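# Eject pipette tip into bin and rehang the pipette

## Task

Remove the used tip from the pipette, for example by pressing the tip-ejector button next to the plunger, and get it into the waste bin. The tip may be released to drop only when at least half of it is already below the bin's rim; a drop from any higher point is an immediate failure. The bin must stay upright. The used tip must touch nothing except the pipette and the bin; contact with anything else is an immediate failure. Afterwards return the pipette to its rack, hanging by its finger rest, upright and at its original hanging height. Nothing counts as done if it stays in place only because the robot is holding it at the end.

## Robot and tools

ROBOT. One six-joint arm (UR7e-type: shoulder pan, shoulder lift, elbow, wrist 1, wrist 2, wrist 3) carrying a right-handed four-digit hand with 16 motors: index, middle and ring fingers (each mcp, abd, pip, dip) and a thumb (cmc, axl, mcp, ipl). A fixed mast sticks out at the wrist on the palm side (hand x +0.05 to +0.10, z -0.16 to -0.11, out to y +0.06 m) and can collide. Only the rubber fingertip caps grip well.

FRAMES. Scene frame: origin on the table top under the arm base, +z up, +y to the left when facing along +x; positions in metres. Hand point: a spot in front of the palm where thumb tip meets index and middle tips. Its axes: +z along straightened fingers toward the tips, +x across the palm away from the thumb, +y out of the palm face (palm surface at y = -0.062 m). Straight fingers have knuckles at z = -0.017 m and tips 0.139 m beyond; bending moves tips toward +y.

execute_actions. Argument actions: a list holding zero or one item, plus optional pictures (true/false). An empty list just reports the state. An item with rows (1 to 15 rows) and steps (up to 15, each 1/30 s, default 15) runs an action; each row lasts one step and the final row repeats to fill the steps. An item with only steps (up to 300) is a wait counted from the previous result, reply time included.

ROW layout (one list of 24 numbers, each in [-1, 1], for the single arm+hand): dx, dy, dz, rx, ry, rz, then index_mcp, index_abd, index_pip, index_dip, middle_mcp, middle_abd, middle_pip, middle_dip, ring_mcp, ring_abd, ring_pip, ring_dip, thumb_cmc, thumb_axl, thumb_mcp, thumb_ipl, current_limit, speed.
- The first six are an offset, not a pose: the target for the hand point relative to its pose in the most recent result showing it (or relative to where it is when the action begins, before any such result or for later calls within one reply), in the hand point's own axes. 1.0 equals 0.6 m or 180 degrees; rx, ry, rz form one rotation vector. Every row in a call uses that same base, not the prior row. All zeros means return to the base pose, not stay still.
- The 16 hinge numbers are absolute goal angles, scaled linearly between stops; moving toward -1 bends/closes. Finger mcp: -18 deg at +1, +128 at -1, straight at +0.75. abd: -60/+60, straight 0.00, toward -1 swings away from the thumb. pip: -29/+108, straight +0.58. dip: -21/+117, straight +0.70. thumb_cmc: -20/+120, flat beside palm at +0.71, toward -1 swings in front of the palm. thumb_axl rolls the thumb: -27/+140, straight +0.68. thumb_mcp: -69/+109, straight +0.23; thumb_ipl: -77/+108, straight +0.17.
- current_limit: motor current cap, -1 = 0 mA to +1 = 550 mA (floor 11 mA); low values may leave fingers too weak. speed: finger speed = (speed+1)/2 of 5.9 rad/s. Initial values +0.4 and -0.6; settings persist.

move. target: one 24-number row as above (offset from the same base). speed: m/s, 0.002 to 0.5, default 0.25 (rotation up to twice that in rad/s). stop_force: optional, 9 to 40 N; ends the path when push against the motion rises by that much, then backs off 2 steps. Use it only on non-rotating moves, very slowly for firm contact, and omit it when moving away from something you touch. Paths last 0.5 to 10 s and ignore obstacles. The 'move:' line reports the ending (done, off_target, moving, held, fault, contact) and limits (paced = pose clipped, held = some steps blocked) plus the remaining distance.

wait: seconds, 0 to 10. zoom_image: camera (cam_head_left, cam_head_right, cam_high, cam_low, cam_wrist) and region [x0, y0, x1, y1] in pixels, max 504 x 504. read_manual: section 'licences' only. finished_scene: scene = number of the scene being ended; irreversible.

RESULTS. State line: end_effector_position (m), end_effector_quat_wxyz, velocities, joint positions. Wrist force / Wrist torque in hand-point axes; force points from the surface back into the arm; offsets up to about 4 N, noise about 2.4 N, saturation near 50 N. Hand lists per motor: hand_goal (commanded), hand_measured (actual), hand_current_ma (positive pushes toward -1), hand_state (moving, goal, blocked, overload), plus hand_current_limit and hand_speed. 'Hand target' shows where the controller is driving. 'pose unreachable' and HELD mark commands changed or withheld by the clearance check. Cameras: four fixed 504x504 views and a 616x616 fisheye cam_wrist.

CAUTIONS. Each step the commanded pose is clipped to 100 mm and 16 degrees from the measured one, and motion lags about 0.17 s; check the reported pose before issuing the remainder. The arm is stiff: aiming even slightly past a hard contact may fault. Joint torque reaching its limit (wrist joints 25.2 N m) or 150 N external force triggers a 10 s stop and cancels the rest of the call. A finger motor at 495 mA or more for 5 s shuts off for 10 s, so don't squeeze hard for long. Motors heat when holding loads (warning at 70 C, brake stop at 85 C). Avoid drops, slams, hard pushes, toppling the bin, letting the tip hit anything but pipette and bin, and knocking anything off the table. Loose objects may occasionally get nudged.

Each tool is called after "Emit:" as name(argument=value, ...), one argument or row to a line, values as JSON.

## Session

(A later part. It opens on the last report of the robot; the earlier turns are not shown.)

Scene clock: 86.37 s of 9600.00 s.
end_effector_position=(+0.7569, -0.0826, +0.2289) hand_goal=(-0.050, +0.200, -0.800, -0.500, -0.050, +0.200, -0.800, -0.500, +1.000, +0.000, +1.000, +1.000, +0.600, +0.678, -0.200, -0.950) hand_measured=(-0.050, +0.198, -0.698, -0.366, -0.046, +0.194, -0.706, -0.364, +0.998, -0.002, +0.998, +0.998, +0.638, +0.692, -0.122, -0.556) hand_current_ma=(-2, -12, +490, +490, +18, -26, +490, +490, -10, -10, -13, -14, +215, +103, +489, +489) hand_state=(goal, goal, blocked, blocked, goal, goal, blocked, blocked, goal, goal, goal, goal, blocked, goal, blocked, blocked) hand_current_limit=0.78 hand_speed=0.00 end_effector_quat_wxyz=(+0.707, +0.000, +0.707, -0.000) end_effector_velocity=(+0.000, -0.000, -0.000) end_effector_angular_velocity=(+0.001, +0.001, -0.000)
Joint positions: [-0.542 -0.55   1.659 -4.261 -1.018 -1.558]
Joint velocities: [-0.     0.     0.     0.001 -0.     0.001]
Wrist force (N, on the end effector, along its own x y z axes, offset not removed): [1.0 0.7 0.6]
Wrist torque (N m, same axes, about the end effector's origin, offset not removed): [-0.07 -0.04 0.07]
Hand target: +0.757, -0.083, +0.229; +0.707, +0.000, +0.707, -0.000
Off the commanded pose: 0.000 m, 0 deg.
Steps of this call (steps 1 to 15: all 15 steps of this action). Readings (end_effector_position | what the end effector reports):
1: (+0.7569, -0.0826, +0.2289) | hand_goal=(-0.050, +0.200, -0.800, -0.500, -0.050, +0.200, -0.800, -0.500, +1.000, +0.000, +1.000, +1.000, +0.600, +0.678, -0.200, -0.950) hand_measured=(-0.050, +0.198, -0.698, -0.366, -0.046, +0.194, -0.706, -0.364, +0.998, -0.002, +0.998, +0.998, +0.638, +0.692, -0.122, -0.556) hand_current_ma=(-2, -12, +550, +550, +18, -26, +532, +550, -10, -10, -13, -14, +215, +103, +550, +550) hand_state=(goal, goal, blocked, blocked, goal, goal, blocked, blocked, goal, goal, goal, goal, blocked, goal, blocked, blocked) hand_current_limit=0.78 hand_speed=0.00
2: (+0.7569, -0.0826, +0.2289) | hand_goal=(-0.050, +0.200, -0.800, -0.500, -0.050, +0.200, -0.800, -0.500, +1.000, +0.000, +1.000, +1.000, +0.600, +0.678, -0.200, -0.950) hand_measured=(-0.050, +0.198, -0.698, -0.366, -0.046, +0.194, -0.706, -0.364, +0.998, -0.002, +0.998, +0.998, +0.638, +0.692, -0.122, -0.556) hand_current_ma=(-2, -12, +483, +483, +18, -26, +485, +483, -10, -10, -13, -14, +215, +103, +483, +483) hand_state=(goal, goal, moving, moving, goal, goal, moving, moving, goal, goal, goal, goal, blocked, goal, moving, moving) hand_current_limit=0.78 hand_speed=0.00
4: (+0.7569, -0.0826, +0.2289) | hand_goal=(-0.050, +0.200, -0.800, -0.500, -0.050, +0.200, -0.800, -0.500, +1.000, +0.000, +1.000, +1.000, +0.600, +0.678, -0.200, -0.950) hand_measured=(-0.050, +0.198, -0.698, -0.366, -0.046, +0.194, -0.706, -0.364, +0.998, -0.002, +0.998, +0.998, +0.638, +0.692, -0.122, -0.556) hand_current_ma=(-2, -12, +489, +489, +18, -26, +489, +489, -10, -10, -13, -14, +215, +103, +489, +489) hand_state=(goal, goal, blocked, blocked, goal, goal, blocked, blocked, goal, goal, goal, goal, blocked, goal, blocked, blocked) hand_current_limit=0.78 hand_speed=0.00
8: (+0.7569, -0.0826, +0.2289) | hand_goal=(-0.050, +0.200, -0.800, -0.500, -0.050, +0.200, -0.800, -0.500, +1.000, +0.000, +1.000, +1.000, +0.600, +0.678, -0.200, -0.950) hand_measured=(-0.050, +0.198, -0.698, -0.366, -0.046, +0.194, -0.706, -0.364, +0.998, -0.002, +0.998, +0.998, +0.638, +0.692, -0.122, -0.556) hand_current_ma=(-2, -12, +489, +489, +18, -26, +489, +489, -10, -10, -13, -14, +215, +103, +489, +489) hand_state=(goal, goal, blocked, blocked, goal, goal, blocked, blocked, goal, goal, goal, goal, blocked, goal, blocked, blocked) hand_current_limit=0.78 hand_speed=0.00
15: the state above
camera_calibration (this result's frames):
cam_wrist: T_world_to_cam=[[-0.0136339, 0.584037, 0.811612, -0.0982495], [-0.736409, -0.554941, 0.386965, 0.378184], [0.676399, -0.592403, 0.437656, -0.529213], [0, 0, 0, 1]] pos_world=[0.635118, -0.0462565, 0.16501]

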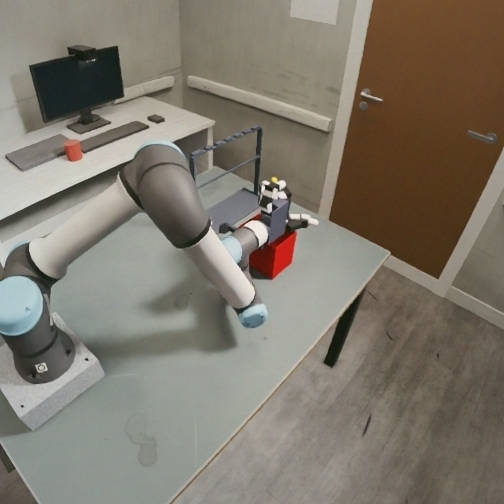

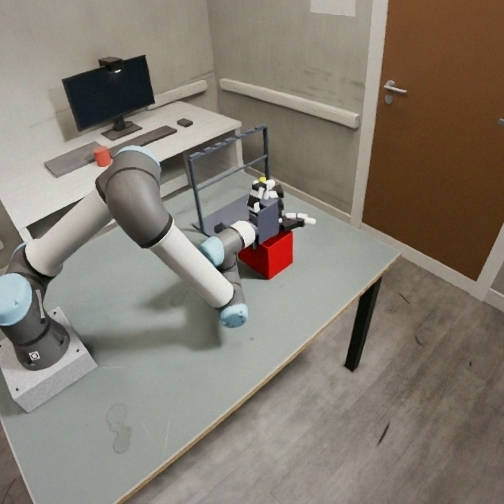

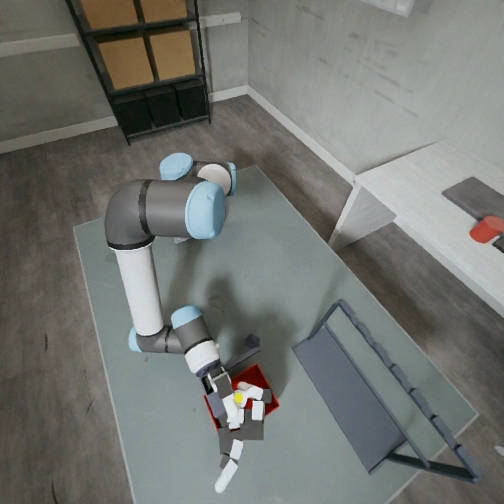

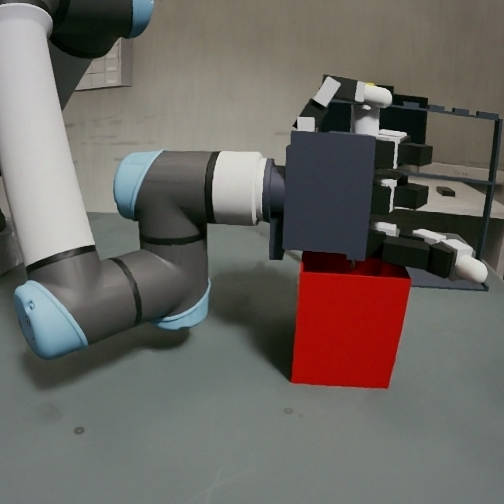

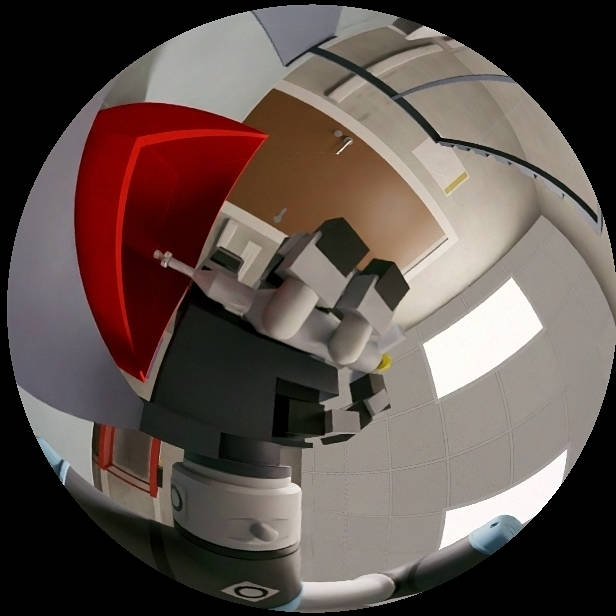

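Emit:
move(
  target=[-0.06,0,0,0,0,0,-0.05,0,-0.8,-0.5,-0.05,0,-0.8,-0.5,1,0,1,1,0.85,0.678,-0.06,-0.45,0.7,-0.6],
  speed=0.05,
)

Emit:
move(
  target=[0,0.33,-0.01,0,0,0,-0.05,0,-0.8,-0.5,-0.05,0,-0.8,-0.5,1,0,1,1,0.85,0.678,0.226,0.168,0.7,-0.6],
  speed=0.1,
)

Emit:
zoom_image(
  camera="cam_high",
  region=[280, 280, 420, 420],
)

Emit:
zoom_image(
  camera="cam_low",
  region=[290, 40, 490, 240],
)

Scene clock: 92.00 s of 9600.00 s.
end_effector_position=(+0.7569, -0.0827, +0.2647) hand_goal=(-0.050, +0.000, -0.800, -0.500, -0.050, +0.000, -0.800, -0.500, +1.000, +0.000, +1.000, +1.000, +0.850, +0.678, -0.060, -0.450) hand_measured=(-0.048, +0.022, -0.698, -0.368, -0.050, +0.034, -0.706, -0.364, +0.998, -0.002, +0.998, +0.998, +0.850, +0.678, -0.066, -0.456) hand_current_ma=(+8, +109, +467, +468, -1, +149, +468, +468, -10, -10, -13, -14, -3, -4, -48, -39) hand_state=(goal, blocked, blocked, blocked, goal, blocked, blocked, blocked, goal, goal, goal, goal, goal, goal, goal, goal) hand_current_limit=0.70 hand_speed=-0.60 end_effector_quat_wxyz=(+0.707, +0.000, +0.707, -0.000) end_effector_velocity=(+0.000, +0.001, +0.002) end_effector_angular_velocity=(-0.000, +0.001, +0.001)
Joint positions: [-0.543 -0.625  1.684 -4.211 -1.017 -1.558]
Joint velocities: [ 0.001 -0.004  0.001  0.004  0.    -0.001]
Wrist force (N, on the end effector, along its own x y z axes, offset not removed): [0.2 -1.4 -1.0]
Wrist torque (N m, same axes, about the end effector's origin, offset not removed): [-0.23 -0.03 -0.03]
Hand target: +0.757, -0.083, +0.265; +0.707, +0.000, +0.707, -0.000
Off the commanded pose: 0.000 m, 0 deg.
After step 90, 1.50 s passed at rest.
move: done
camera_calibration (this result's frames):
cam_wrist: T_world_to_cam=[[-0.0136552, 0.583899, 0.811712, -0.127263], [-0.736418, -0.555008, 0.386853, 0.364341], [0.676389, -0.592476, 0.437572, -0.544962], [0, 0, 0, 1]] pos_world=[0.635176, -0.046356, 0.200815]

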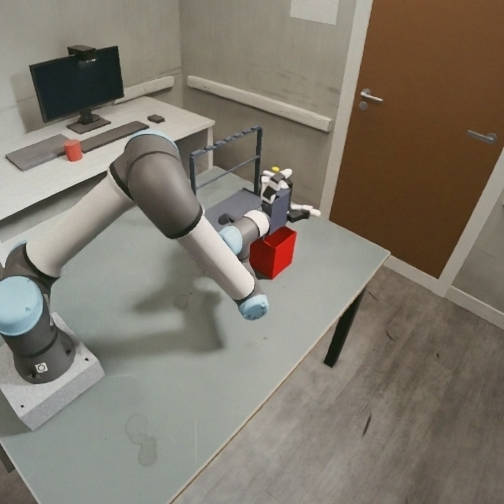

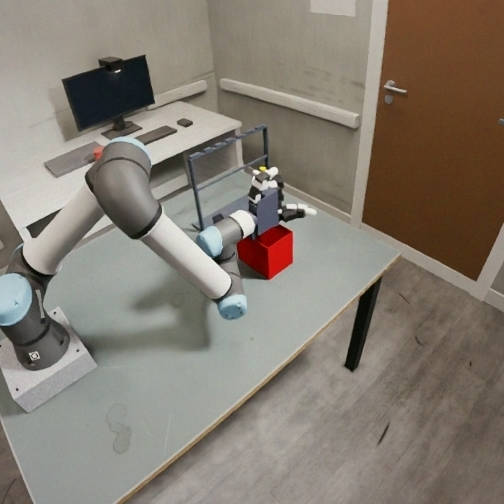

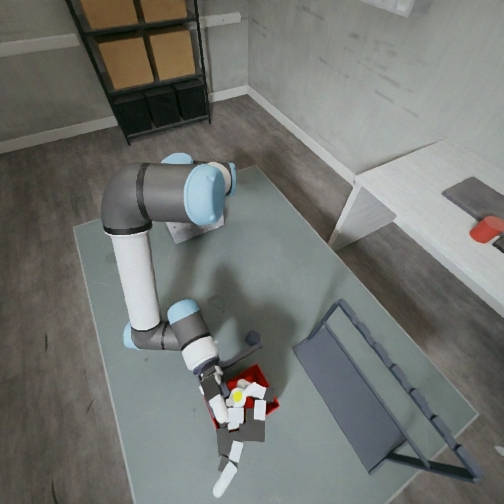

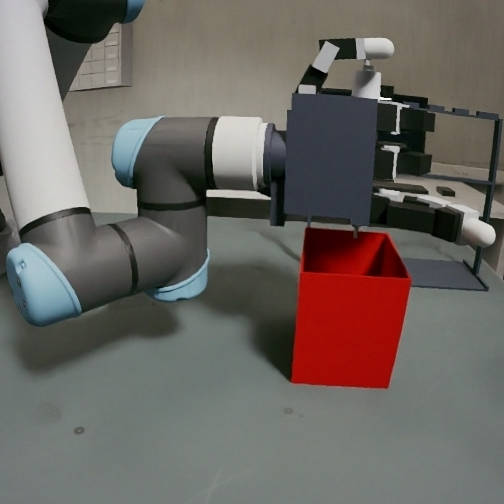

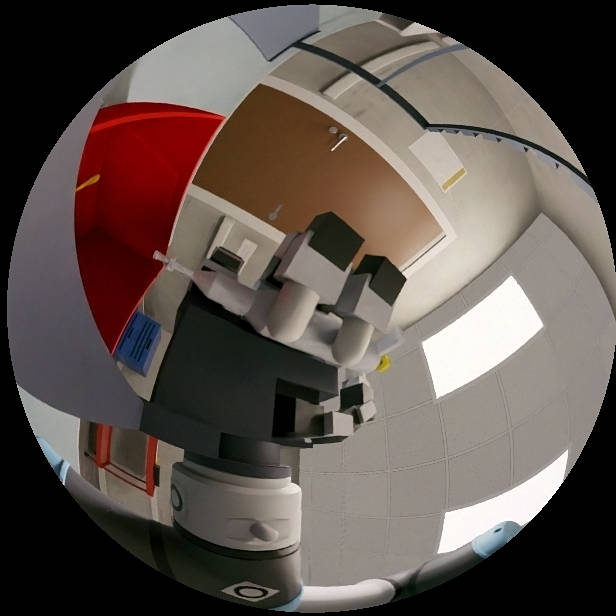

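Scene clock: 94.47 s of 9600.00 s.
end_effector_position=(+0.7508, +0.1151, +0.2656) hand_goal=(-0.050, +0.000, -0.800, -0.500, -0.050, +0.000, -0.800, -0.500, +1.000, +0.000, +1.000, +1.000, +0.850, +0.678, +0.226, +0.168) hand_measured=(-0.048, +0.022, -0.698, -0.368, -0.050, +0.034, -0.706, -0.364, +0.998, -0.002, +0.998, +0.998, +0.850, +0.678, +0.224, +0.166) hand_current_ma=(+8, +109, +467, +468, -1, +149, +468, +468, -10, -10, -13, -14, +0, -4, -14, -16) hand_state=(goal, blocked, blocked, blocked, goal, blocked, blocked, blocked, goal, goal, goal, goal, goal, goal, goal, goal) hand_current_limit=0.70 hand_speed=-0.60 end_effector_quat_wxyz=(+0.707, +0.001, +0.707, +0.000) end_effector_velocity=(+0.001, +0.002, -0.001) end_effector_angular_velocity=(+0.000, +0.001, -0.001)
Joint positions: [-0.192 -0.665  1.789 -4.274 -1.369 -1.561]
Joint velocities: [ 0.004  0.002 -0.002  0.001 -0.005 -0.   ]
Wrist force (N, on the end effector, along its own x y z axes, offset not removed): [1.4 0.0 -1.5]
Wrist torque (N m, same axes, about the end effector's origin, offset not removed): [0.12 -0.08 0.06]
Hand target: +0.751, +0.115, +0.265; +0.707, +0.001, +0.707, +0.000
Off the commanded pose: 0.001 m, 0 deg.
move: done
camera_calibration (this result's frames):
cam_wrist: T_world_to_cam=[[-0.0140057, 0.583468, 0.812015, -0.243333], [-0.736554, -0.555241, 0.38626, 0.469562], [0.676234, -0.592683, 0.437532, -0.423824], [0, 0, 0, 1]] pos_world=[0.629054, 0.151503, 0.201654]

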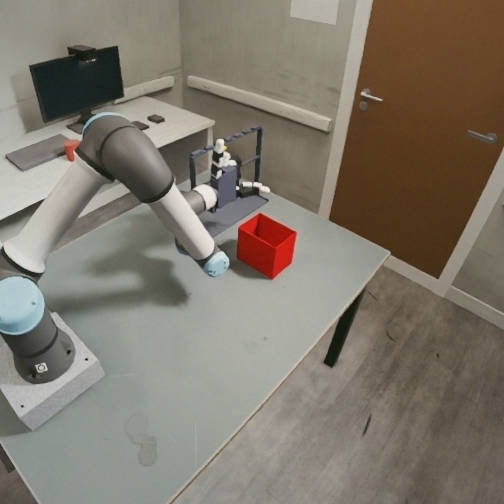

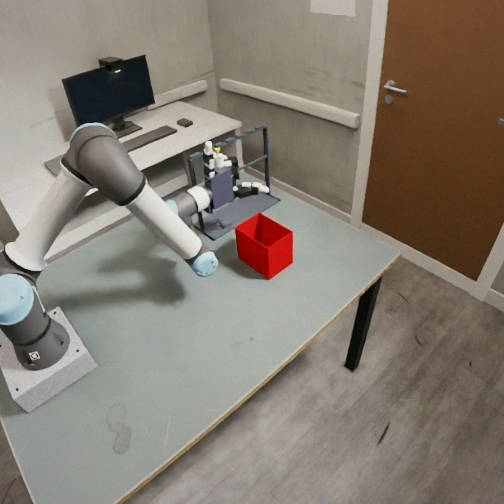

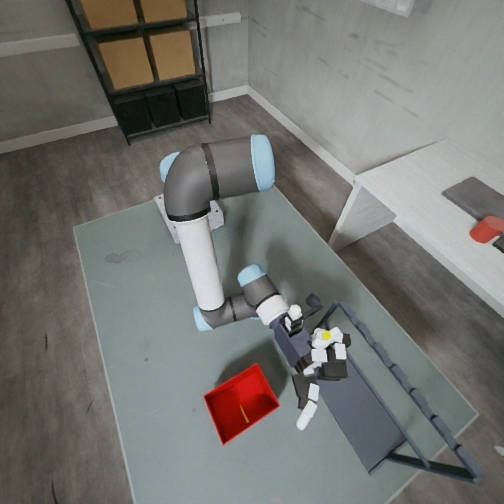

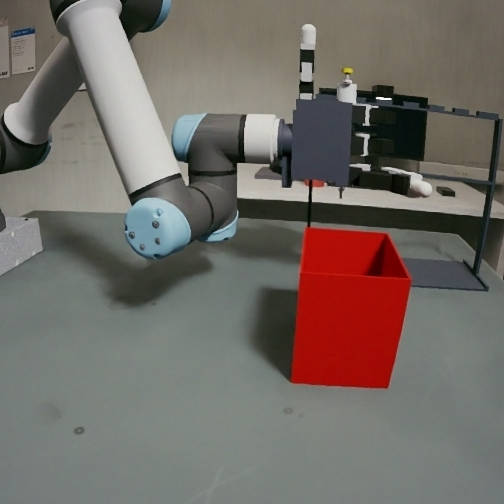

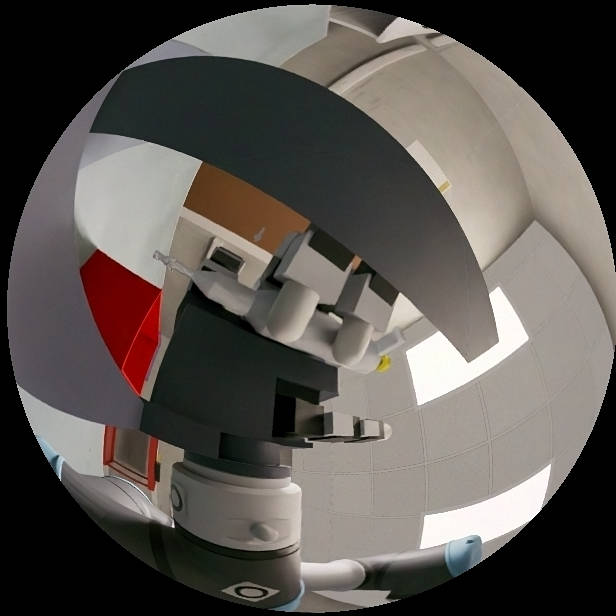

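Region (280, 280, 420, 420) of cam_high's 504x504 image, scaled by 3.600, with more detail than that image has.

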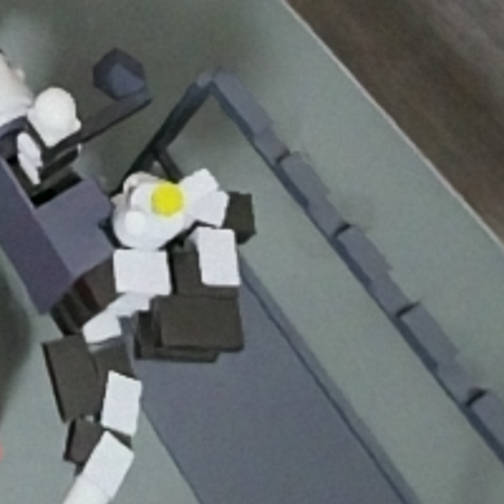

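Region (290, 40, 490, 240) of cam_low's 504x504 image, scaled by 2.520, with more detail than that image has.

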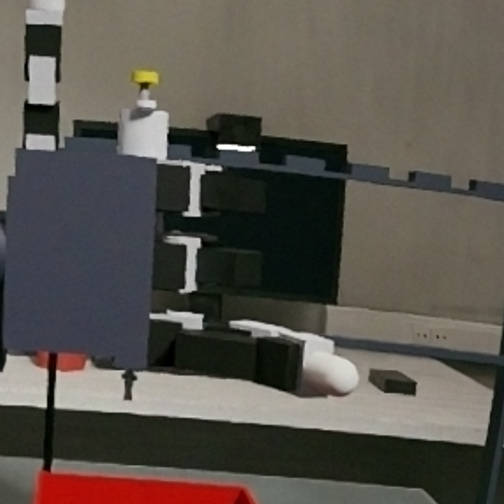

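Emit:
move(
  target=[0.006,0.115,0,0,0,0,-0.05,0,-0.8,-0.5,-0.05,0,-0.8,-0.5,1,0,1,1,0.85,0.678,0.226,0.168,0.7,-0.6],
  speed=0.02,
  stop_force=9,
)

Emit:
zoom_image(
  camera="cam_high",
  region=[280, 280, 420, 420],
)

Emit:
zoom_image(
  camera="cam_low",
  region=[290, 40, 490, 240],
)

Scene clock: 101.97 s of 9600.00 s.
end_effector_position=(+0.7507, +0.1839, +0.2622) hand_goal=(-0.050, +0.000, -0.800, -0.500, -0.050, +0.000, -0.800, -0.500, +1.000, +0.000, +1.000, +1.000, +0.850, +0.678, +0.226, +0.168) hand_measured=(-0.048, +0.022, -0.698, -0.368, -0.050, +0.034, -0.706, -0.364, +0.998, -0.002, +0.998, +0.998, +0.850, +0.678, +0.224, +0.166) hand_current_ma=(+8, +109, +468, +467, -1, +149, +468, +468, -10, -10, -13, -14, +0, -4, -14, -16) hand_state=(goal, blocked, blocked, blocked, goal, blocked, blocked, blocked, goal, goal, goal, goal, goal, goal, goal, goal) hand_current_limit=0.70 hand_speed=-0.60 end_effector_quat_wxyz=(+0.707, +0.001, +0.707, +0.000) end_effector_velocity=(+0.000, +0.003, -0.000) end_effector_angular_velocity=(+0.001, +0.002, -0.000)
Joint positions: [-0.057 -0.65   1.76  -4.261 -1.503 -1.562]
Joint velocities: [ 0.005  0.001 -0.002  0.003 -0.005  0.   ]
Wrist force (N, on the end effector, along its own x y z axes, offset not removed): [0.5 -2.1 -0.5]
Wrist torque (N m, same axes, about the end effector's origin, offset not removed): [-0.49 -0.05 -0.09]
Hand target: +0.751, +0.184, +0.262; +0.707, +0.001, +0.707, +0.000
Off the commanded pose: 0.000 m, 0 deg.
After step 90, 0.77 s passed at rest.
move: done
camera_calibration (this result's frames):
cam_wrist: T_world_to_cam=[[-0.0140365, 0.583279, 0.812151, -0.280737], [-0.736556, -0.555341, 0.38611, 0.509054], [0.67623, -0.592775, 0.437413, -0.381492], [0, 0, 0, 1]] pos_world=[0.628983, 0.220307, 0.198319]

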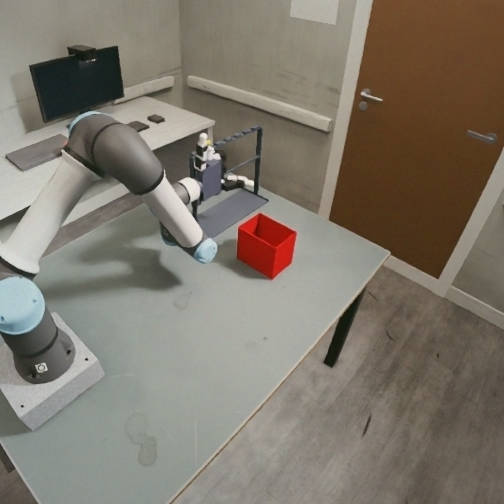

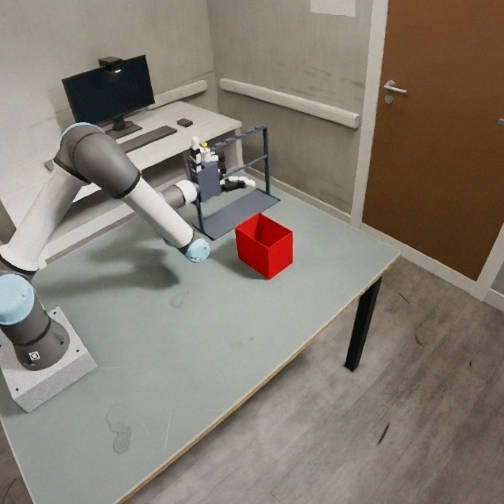

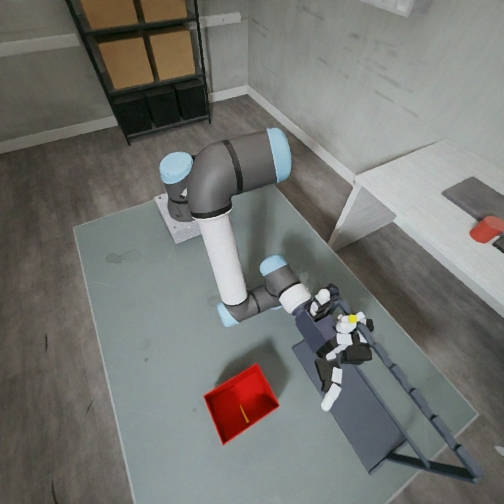

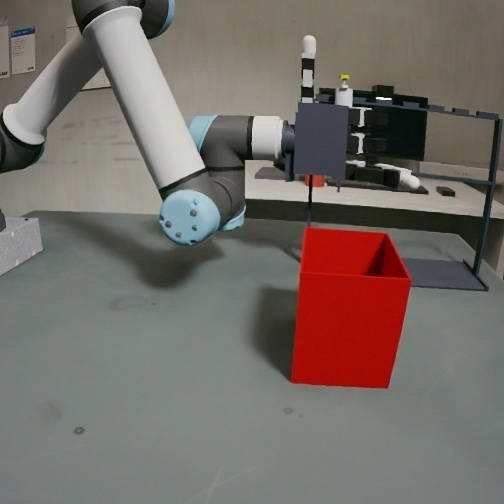

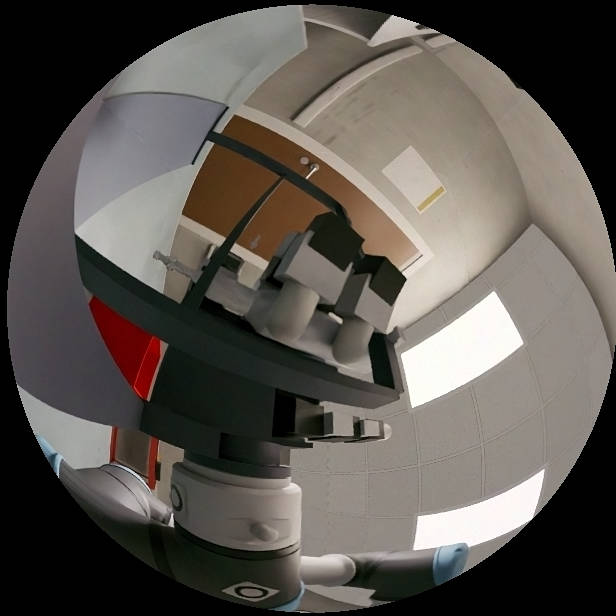

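Region (280, 280, 420, 420) of cam_high's 504x504 image, scaled by 3.600, with more detail than that image has.

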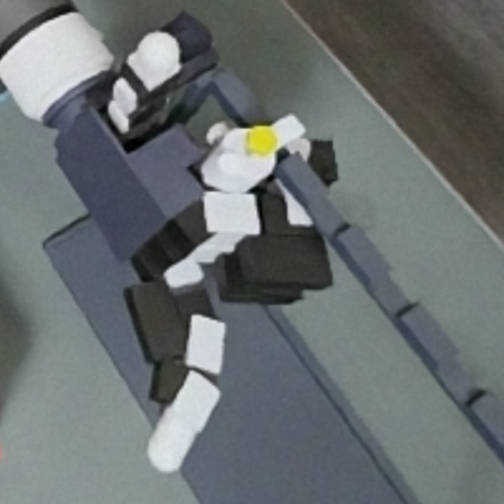

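Region (290, 40, 490, 240) of cam_low's 504x504 image, scaled by 2.520, with more detail than that image has.

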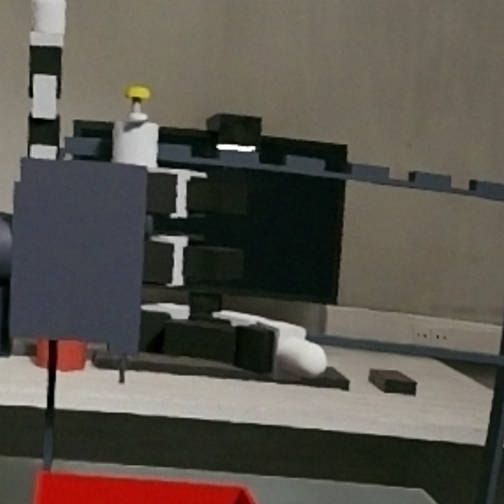

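Shift +3 mm in X, +2 in Y, down 14.

Emit:
move(
  target=[0.023,0.003,0.005,0,0,0,-0.05,0,-0.8,-0.5,-0.05,0,-0.8,-0.5,1,0,1,1,0.85,0.678,0.226,0.168,0.7,-0.6],
  speed=0.01,
  stop_force=9,
)

Emit:
zoom_image(
  camera="cam_high",
  region=[280, 280, 420, 420],
)

Emit:
move(
  target=[0,0,0,0,0,0,0.75,0,0.5,0.3,0.75,0,0.5,0.3,1,0,1,1,0.85,0.678,0.226,0.168,0.5,-0.7],
)

Emit:
move(
  target=[0,-0.17,0,0,0,0,0.75,0,0.5,0.3,0.75,0,0.5,0.3,1,0,1,1,0.85,0.678,0.226,0.168,0.5,-0.7],
  speed=0.08,
)

Emit:
zoom_image(
  camera="cam_high",
  region=[280, 280, 420, 420],
)

Scene clock: 108.37 s of 9600.00 s.
end_effector_position=(+0.7536, +0.1857, +0.2487) hand_goal=(-0.050, +0.000, -0.800, -0.500, -0.050, +0.000, -0.800, -0.500, +1.000, +0.000, +1.000, +1.000, +0.850, +0.678, +0.226, +0.168) hand_measured=(-0.048, +0.022, -0.698, -0.368, -0.050, +0.034, -0.706, -0.364, +0.998, -0.002, +0.998, +0.998, +0.850, +0.678, +0.224, +0.166) hand_current_ma=(+8, +108, +467, +468, -1, +148, +468, +468, -10, -10, -13, -14, +0, -4, -14, -16) hand_state=(goal, blocked, blocked, blocked, goal, blocked, blocked, blocked, goal, goal, goal, goal, goal, goal, goal, goal) hand_current_limit=0.70 hand_speed=-0.60 end_effector_quat_wxyz=(+0.707, +0.001, +0.707, +0.000) end_effector_velocity=(+0.000, +0.000, -0.002) end_effector_angular_velocity=(-0.001, -0.002, -0.000)
Joint positions: [-0.053 -0.617  1.741 -4.275 -1.507 -1.562]
Joint velocities: [ 0.001  0.005 -0.004 -0.003 -0.001 -0.   ]
Wrist force (N, on the end effector, along its own x y z axes, offset not removed): [2.1 0.0 -1.5]
Wrist torque (N m, same axes, about the end effector's origin, offset not removed): [-0.02 -0.30 0.14]
Hand target: +0.754, +0.186, +0.248; +0.707, +0.001, +0.707, +0.000
Off the commanded pose: 0.000 m, 0 deg.
After step 90, 1.77 s passed at rest.
move: done
camera_calibration (this result's frames):
cam_wrist: T_world_to_cam=[[-0.0140528, 0.583277, 0.812152, -0.270731], [-0.736562, -0.555344, 0.386096, 0.517462], [0.676224, -0.592774, 0.437424, -0.376454], [0, 0, 0, 1]] pos_world=[0.631905, 0.222128, 0.184754]

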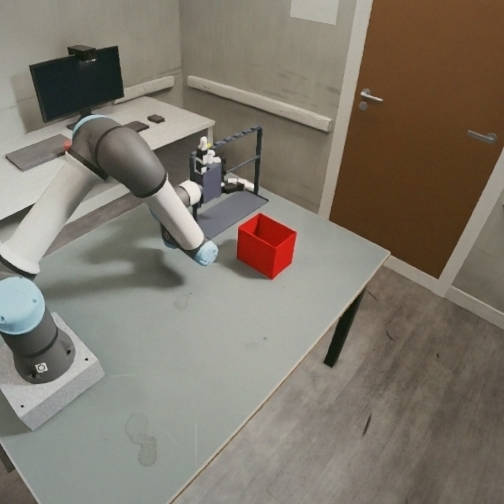

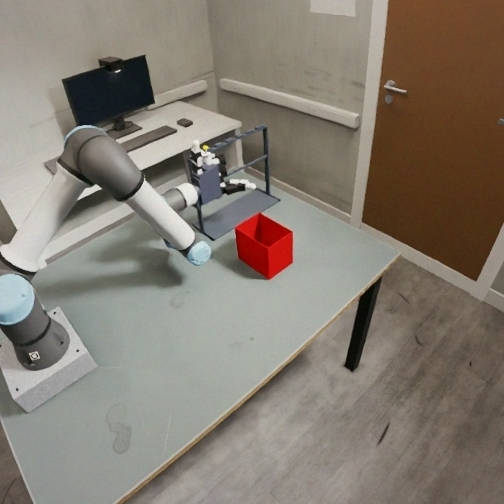

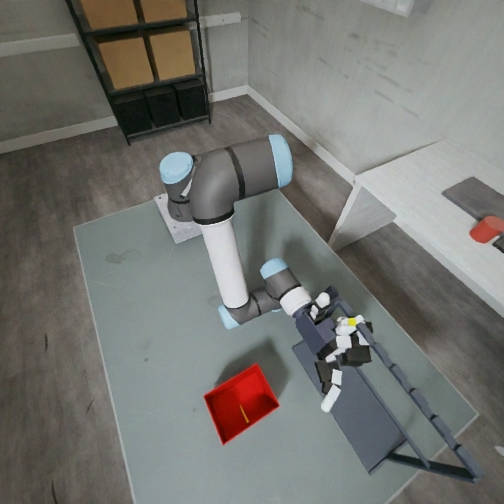

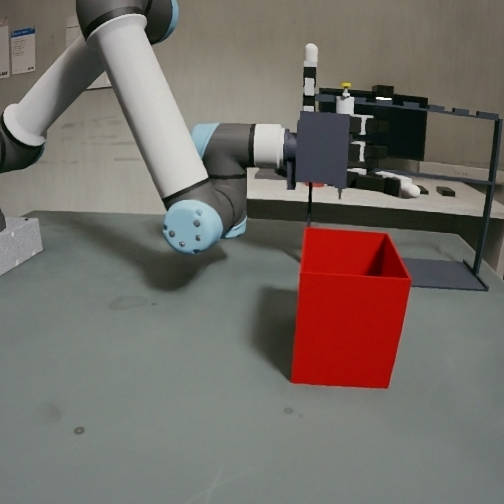

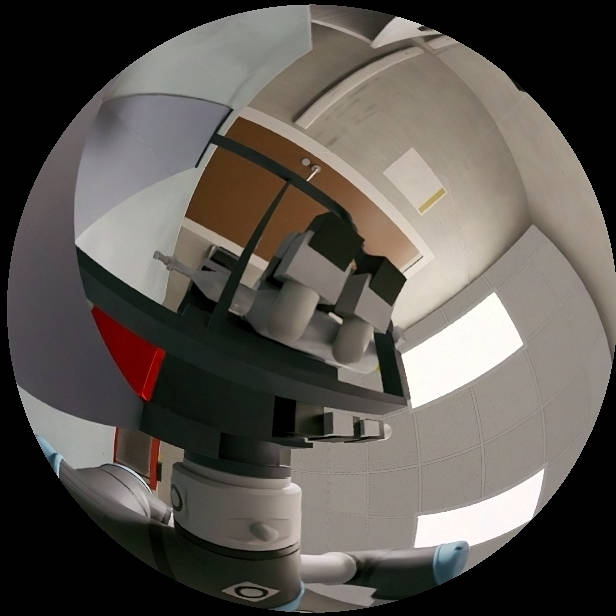

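Region (280, 280, 420, 420) of cam_high's 504x504 image, scaled by 3.600, with more detail than that image has.

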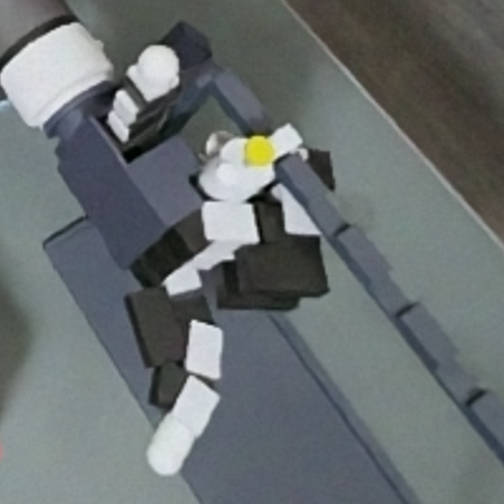

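Scene clock: 110.40 s of 9600.00 s.
end_effector_position=(+0.7536, +0.1858, +0.2487) hand_goal=(+0.750, +0.000, +0.500, +0.300, +0.750, +0.000, +0.500, +0.300, +1.000, +0.000, +1.000, +1.000, +0.850, +0.678, +0.226, +0.168) hand_measured=(+0.748, -0.002, +0.498, +0.298, +0.748, -0.002, +0.498, +0.298, +0.998, -0.002, +0.998, +0.998, +0.850, +0.678, +0.224, +0.166) hand_current_ma=(-12, -12, -14, -14, -12, -12, -14, -14, -10, -10, -13, -14, +0, -4, -14, -16) hand_state=(goal, goal, goal, goal, goal, goal, goal, goal, goal, goal, goal, goal, goal, goal, goal, goal) hand_current_limit=0.50 hand_speed=-0.70 end_effector_quat_wxyz=(+0.707, +0.001, +0.707, +0.000) end_effector_velocity=(+0.000, -0.000, -0.000) end_effector_angular_velocity=(-0.000, +0.001, -0.000)
Joint positions: [-0.053 -0.617  1.741 -4.275 -1.507 -1.562]
Joint velocities: [-0.     0.    -0.     0.001 -0.    -0.   ]
Wrist force (N, on the end effector, along its own x y z axes, offset not removed): [0.3 -1.6 -0.1]
Wrist torque (N m, same axes, about the end effector's origin, offset not removed): [-0.29 -0.08 0.06]
Hand target: +0.754, +0.186, +0.249; +0.707, +0.001, +0.707, +0.000
Off the commanded pose: 0.000 m, 0 deg.
move: done
camera_calibration (this result's frames):
cam_wrist: T_world_to_cam=[[-0.0140654, 0.583277, 0.812152, -0.270731], [-0.736549, -0.555361, 0.386096, 0.517462], [0.676238, -0.592759, 0.437423, -0.376454], [0, 0, 0, 1]] pos_world=[0.6319, 0.222143, 0.184754]

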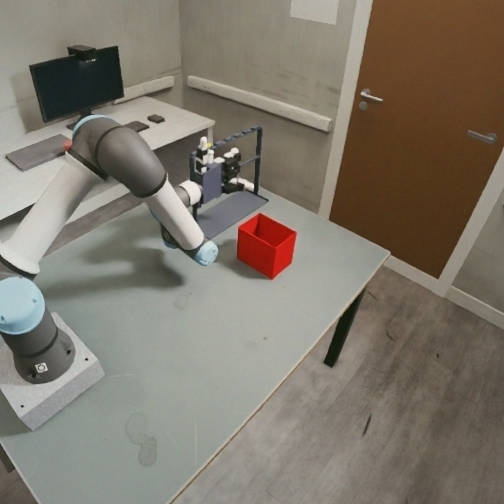

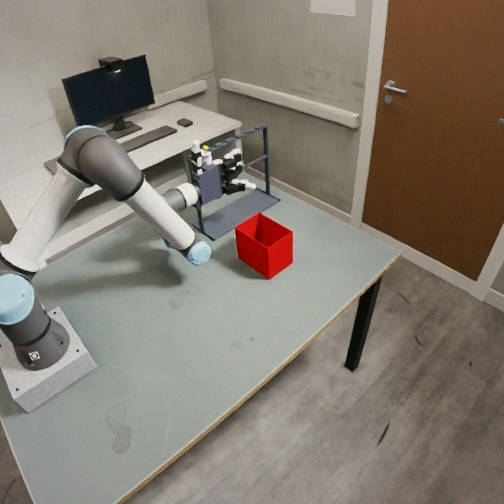

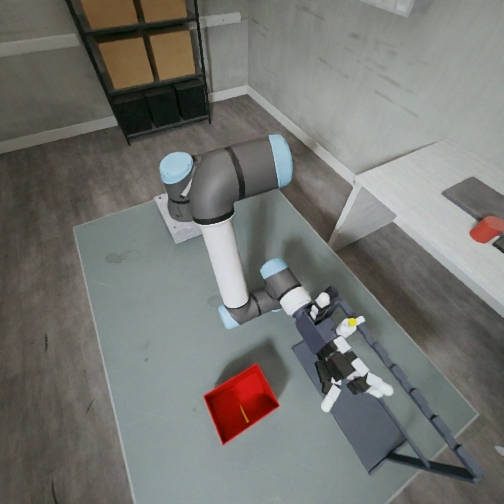

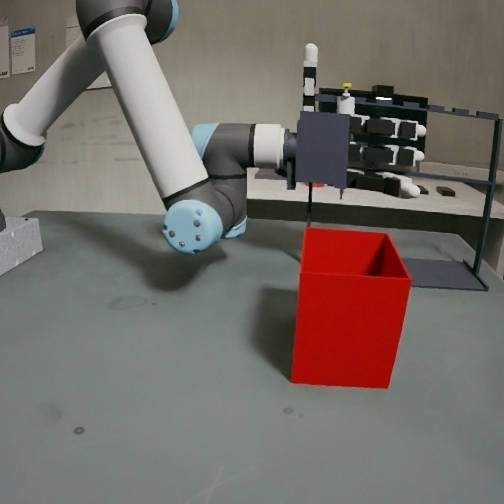

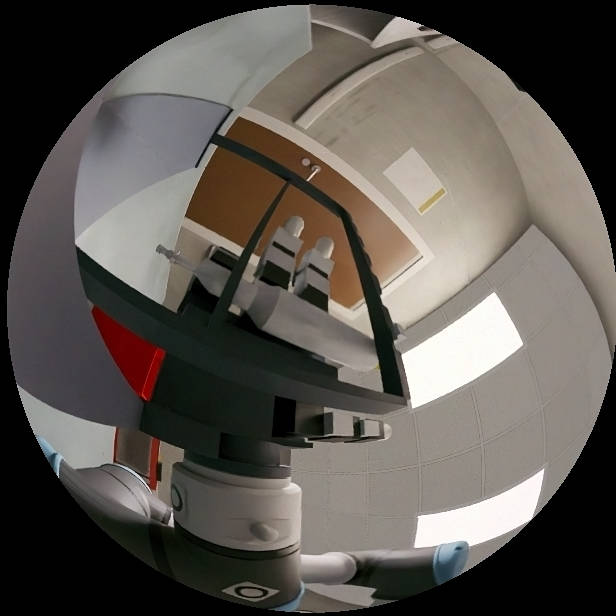

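Scene clock: 112.13 s of 9600.00 s.
end_effector_position=(+0.7537, +0.0840, +0.2484) hand_goal=(+0.750, +0.000, +0.500, +0.300, +0.750, +0.000, +0.500, +0.300, +1.000, +0.000, +1.000, +1.000, +0.850, +0.678, +0.226, +0.168) hand_measured=(+0.748, -0.002, +0.498, +0.298, +0.748, -0.002, +0.498, +0.298, +0.998, -0.002, +0.998, +0.998, +0.850, +0.678, +0.224, +0.166) hand_current_ma=(-11, -12, -13, -14, -11, -12, -13, -14, -10, -10, -13, -14, +2, -4, -14, -16) hand_state=(goal, goal, goal, goal, goal, goal, goal, goal, goal, goal, goal, goal, goal, goal, goal, goal) hand_current_limit=0.50 hand_speed=-0.70 end_effector_quat_wxyz=(+0.707, +0.001, +0.707, +0.000) end_effector_velocity=(+0.000, -0.003, +0.000) end_effector_angular_velocity=(-0.000, -0.001, -0.000)
Joint positions: [-0.25  -0.625  1.771 -4.297 -1.31  -1.561]
Joint velocities: [-0.005 -0.    -0.001 -0.     0.005  0.   ]
Wrist force (N, on the end effector, along its own x y z axes, offset not removed): [0.6 -0.6 -3.1]
Wrist torque (N m, same axes, about the end effector's origin, offset not removed): [0.12 0.04 0.08]
Hand target: +0.754, +0.084, +0.248; +0.707, +0.001, +0.707, +0.000
Off the commanded pose: 0.000 m, 0 deg.
move: done
camera_calibration (this result's frames):
cam_wrist: T_world_to_cam=[[-0.0140789, 0.583573, 0.811939, -0.211092], [-0.736582, -0.555197, 0.38627, 0.46108], [0.676202, -0.592621, 0.437665, -0.436755], [0, 0, 0, 1]] pos_world=[0.631986, 0.120347, 0.184445]

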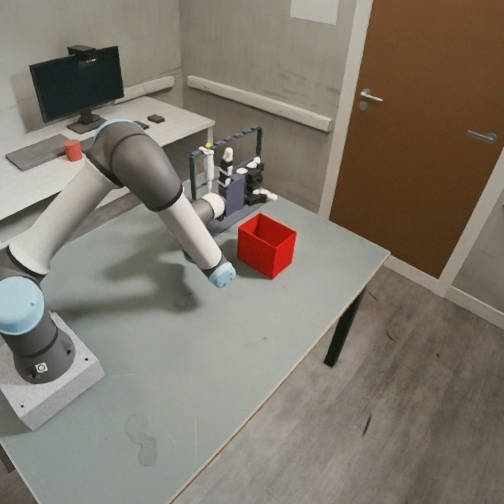

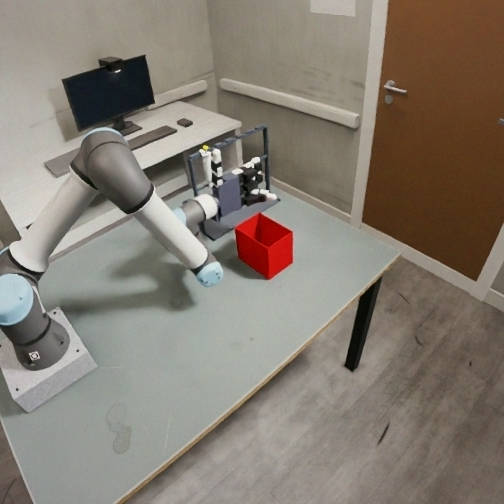

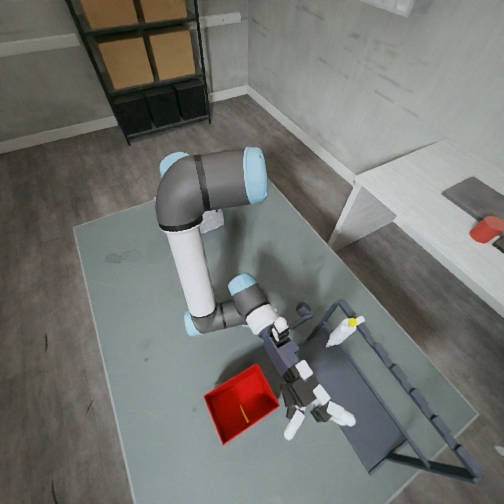

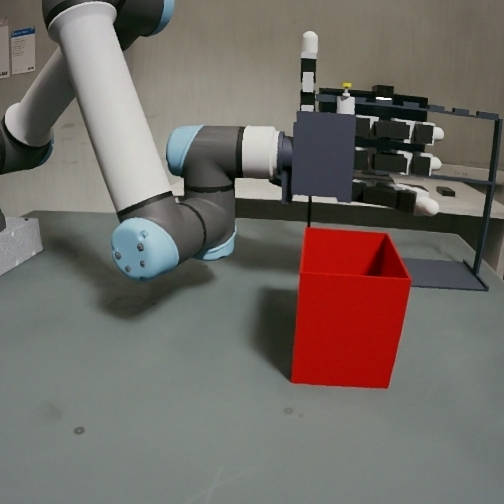

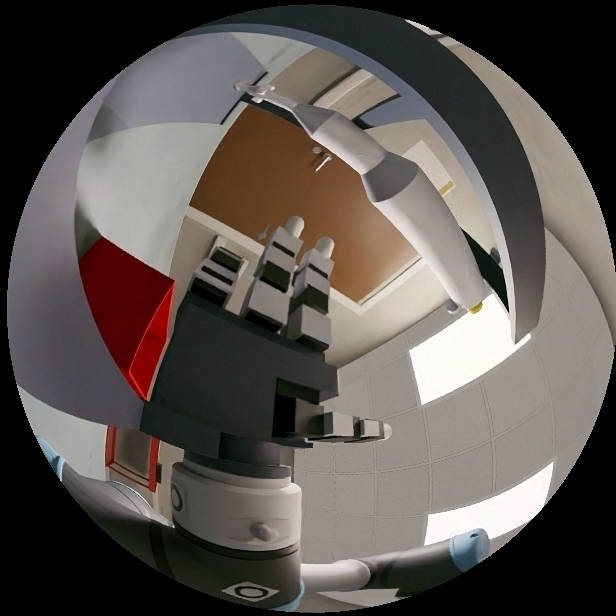

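Region (280, 280, 420, 420) of cam_high's 504x504 image, scaled by 3.600, with more detail than that image has.

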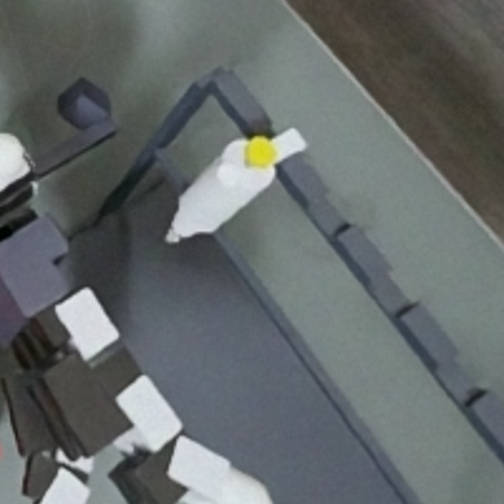

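Emit:
finished_scene(
  scene=1,
)

The scene is finished: the task was done.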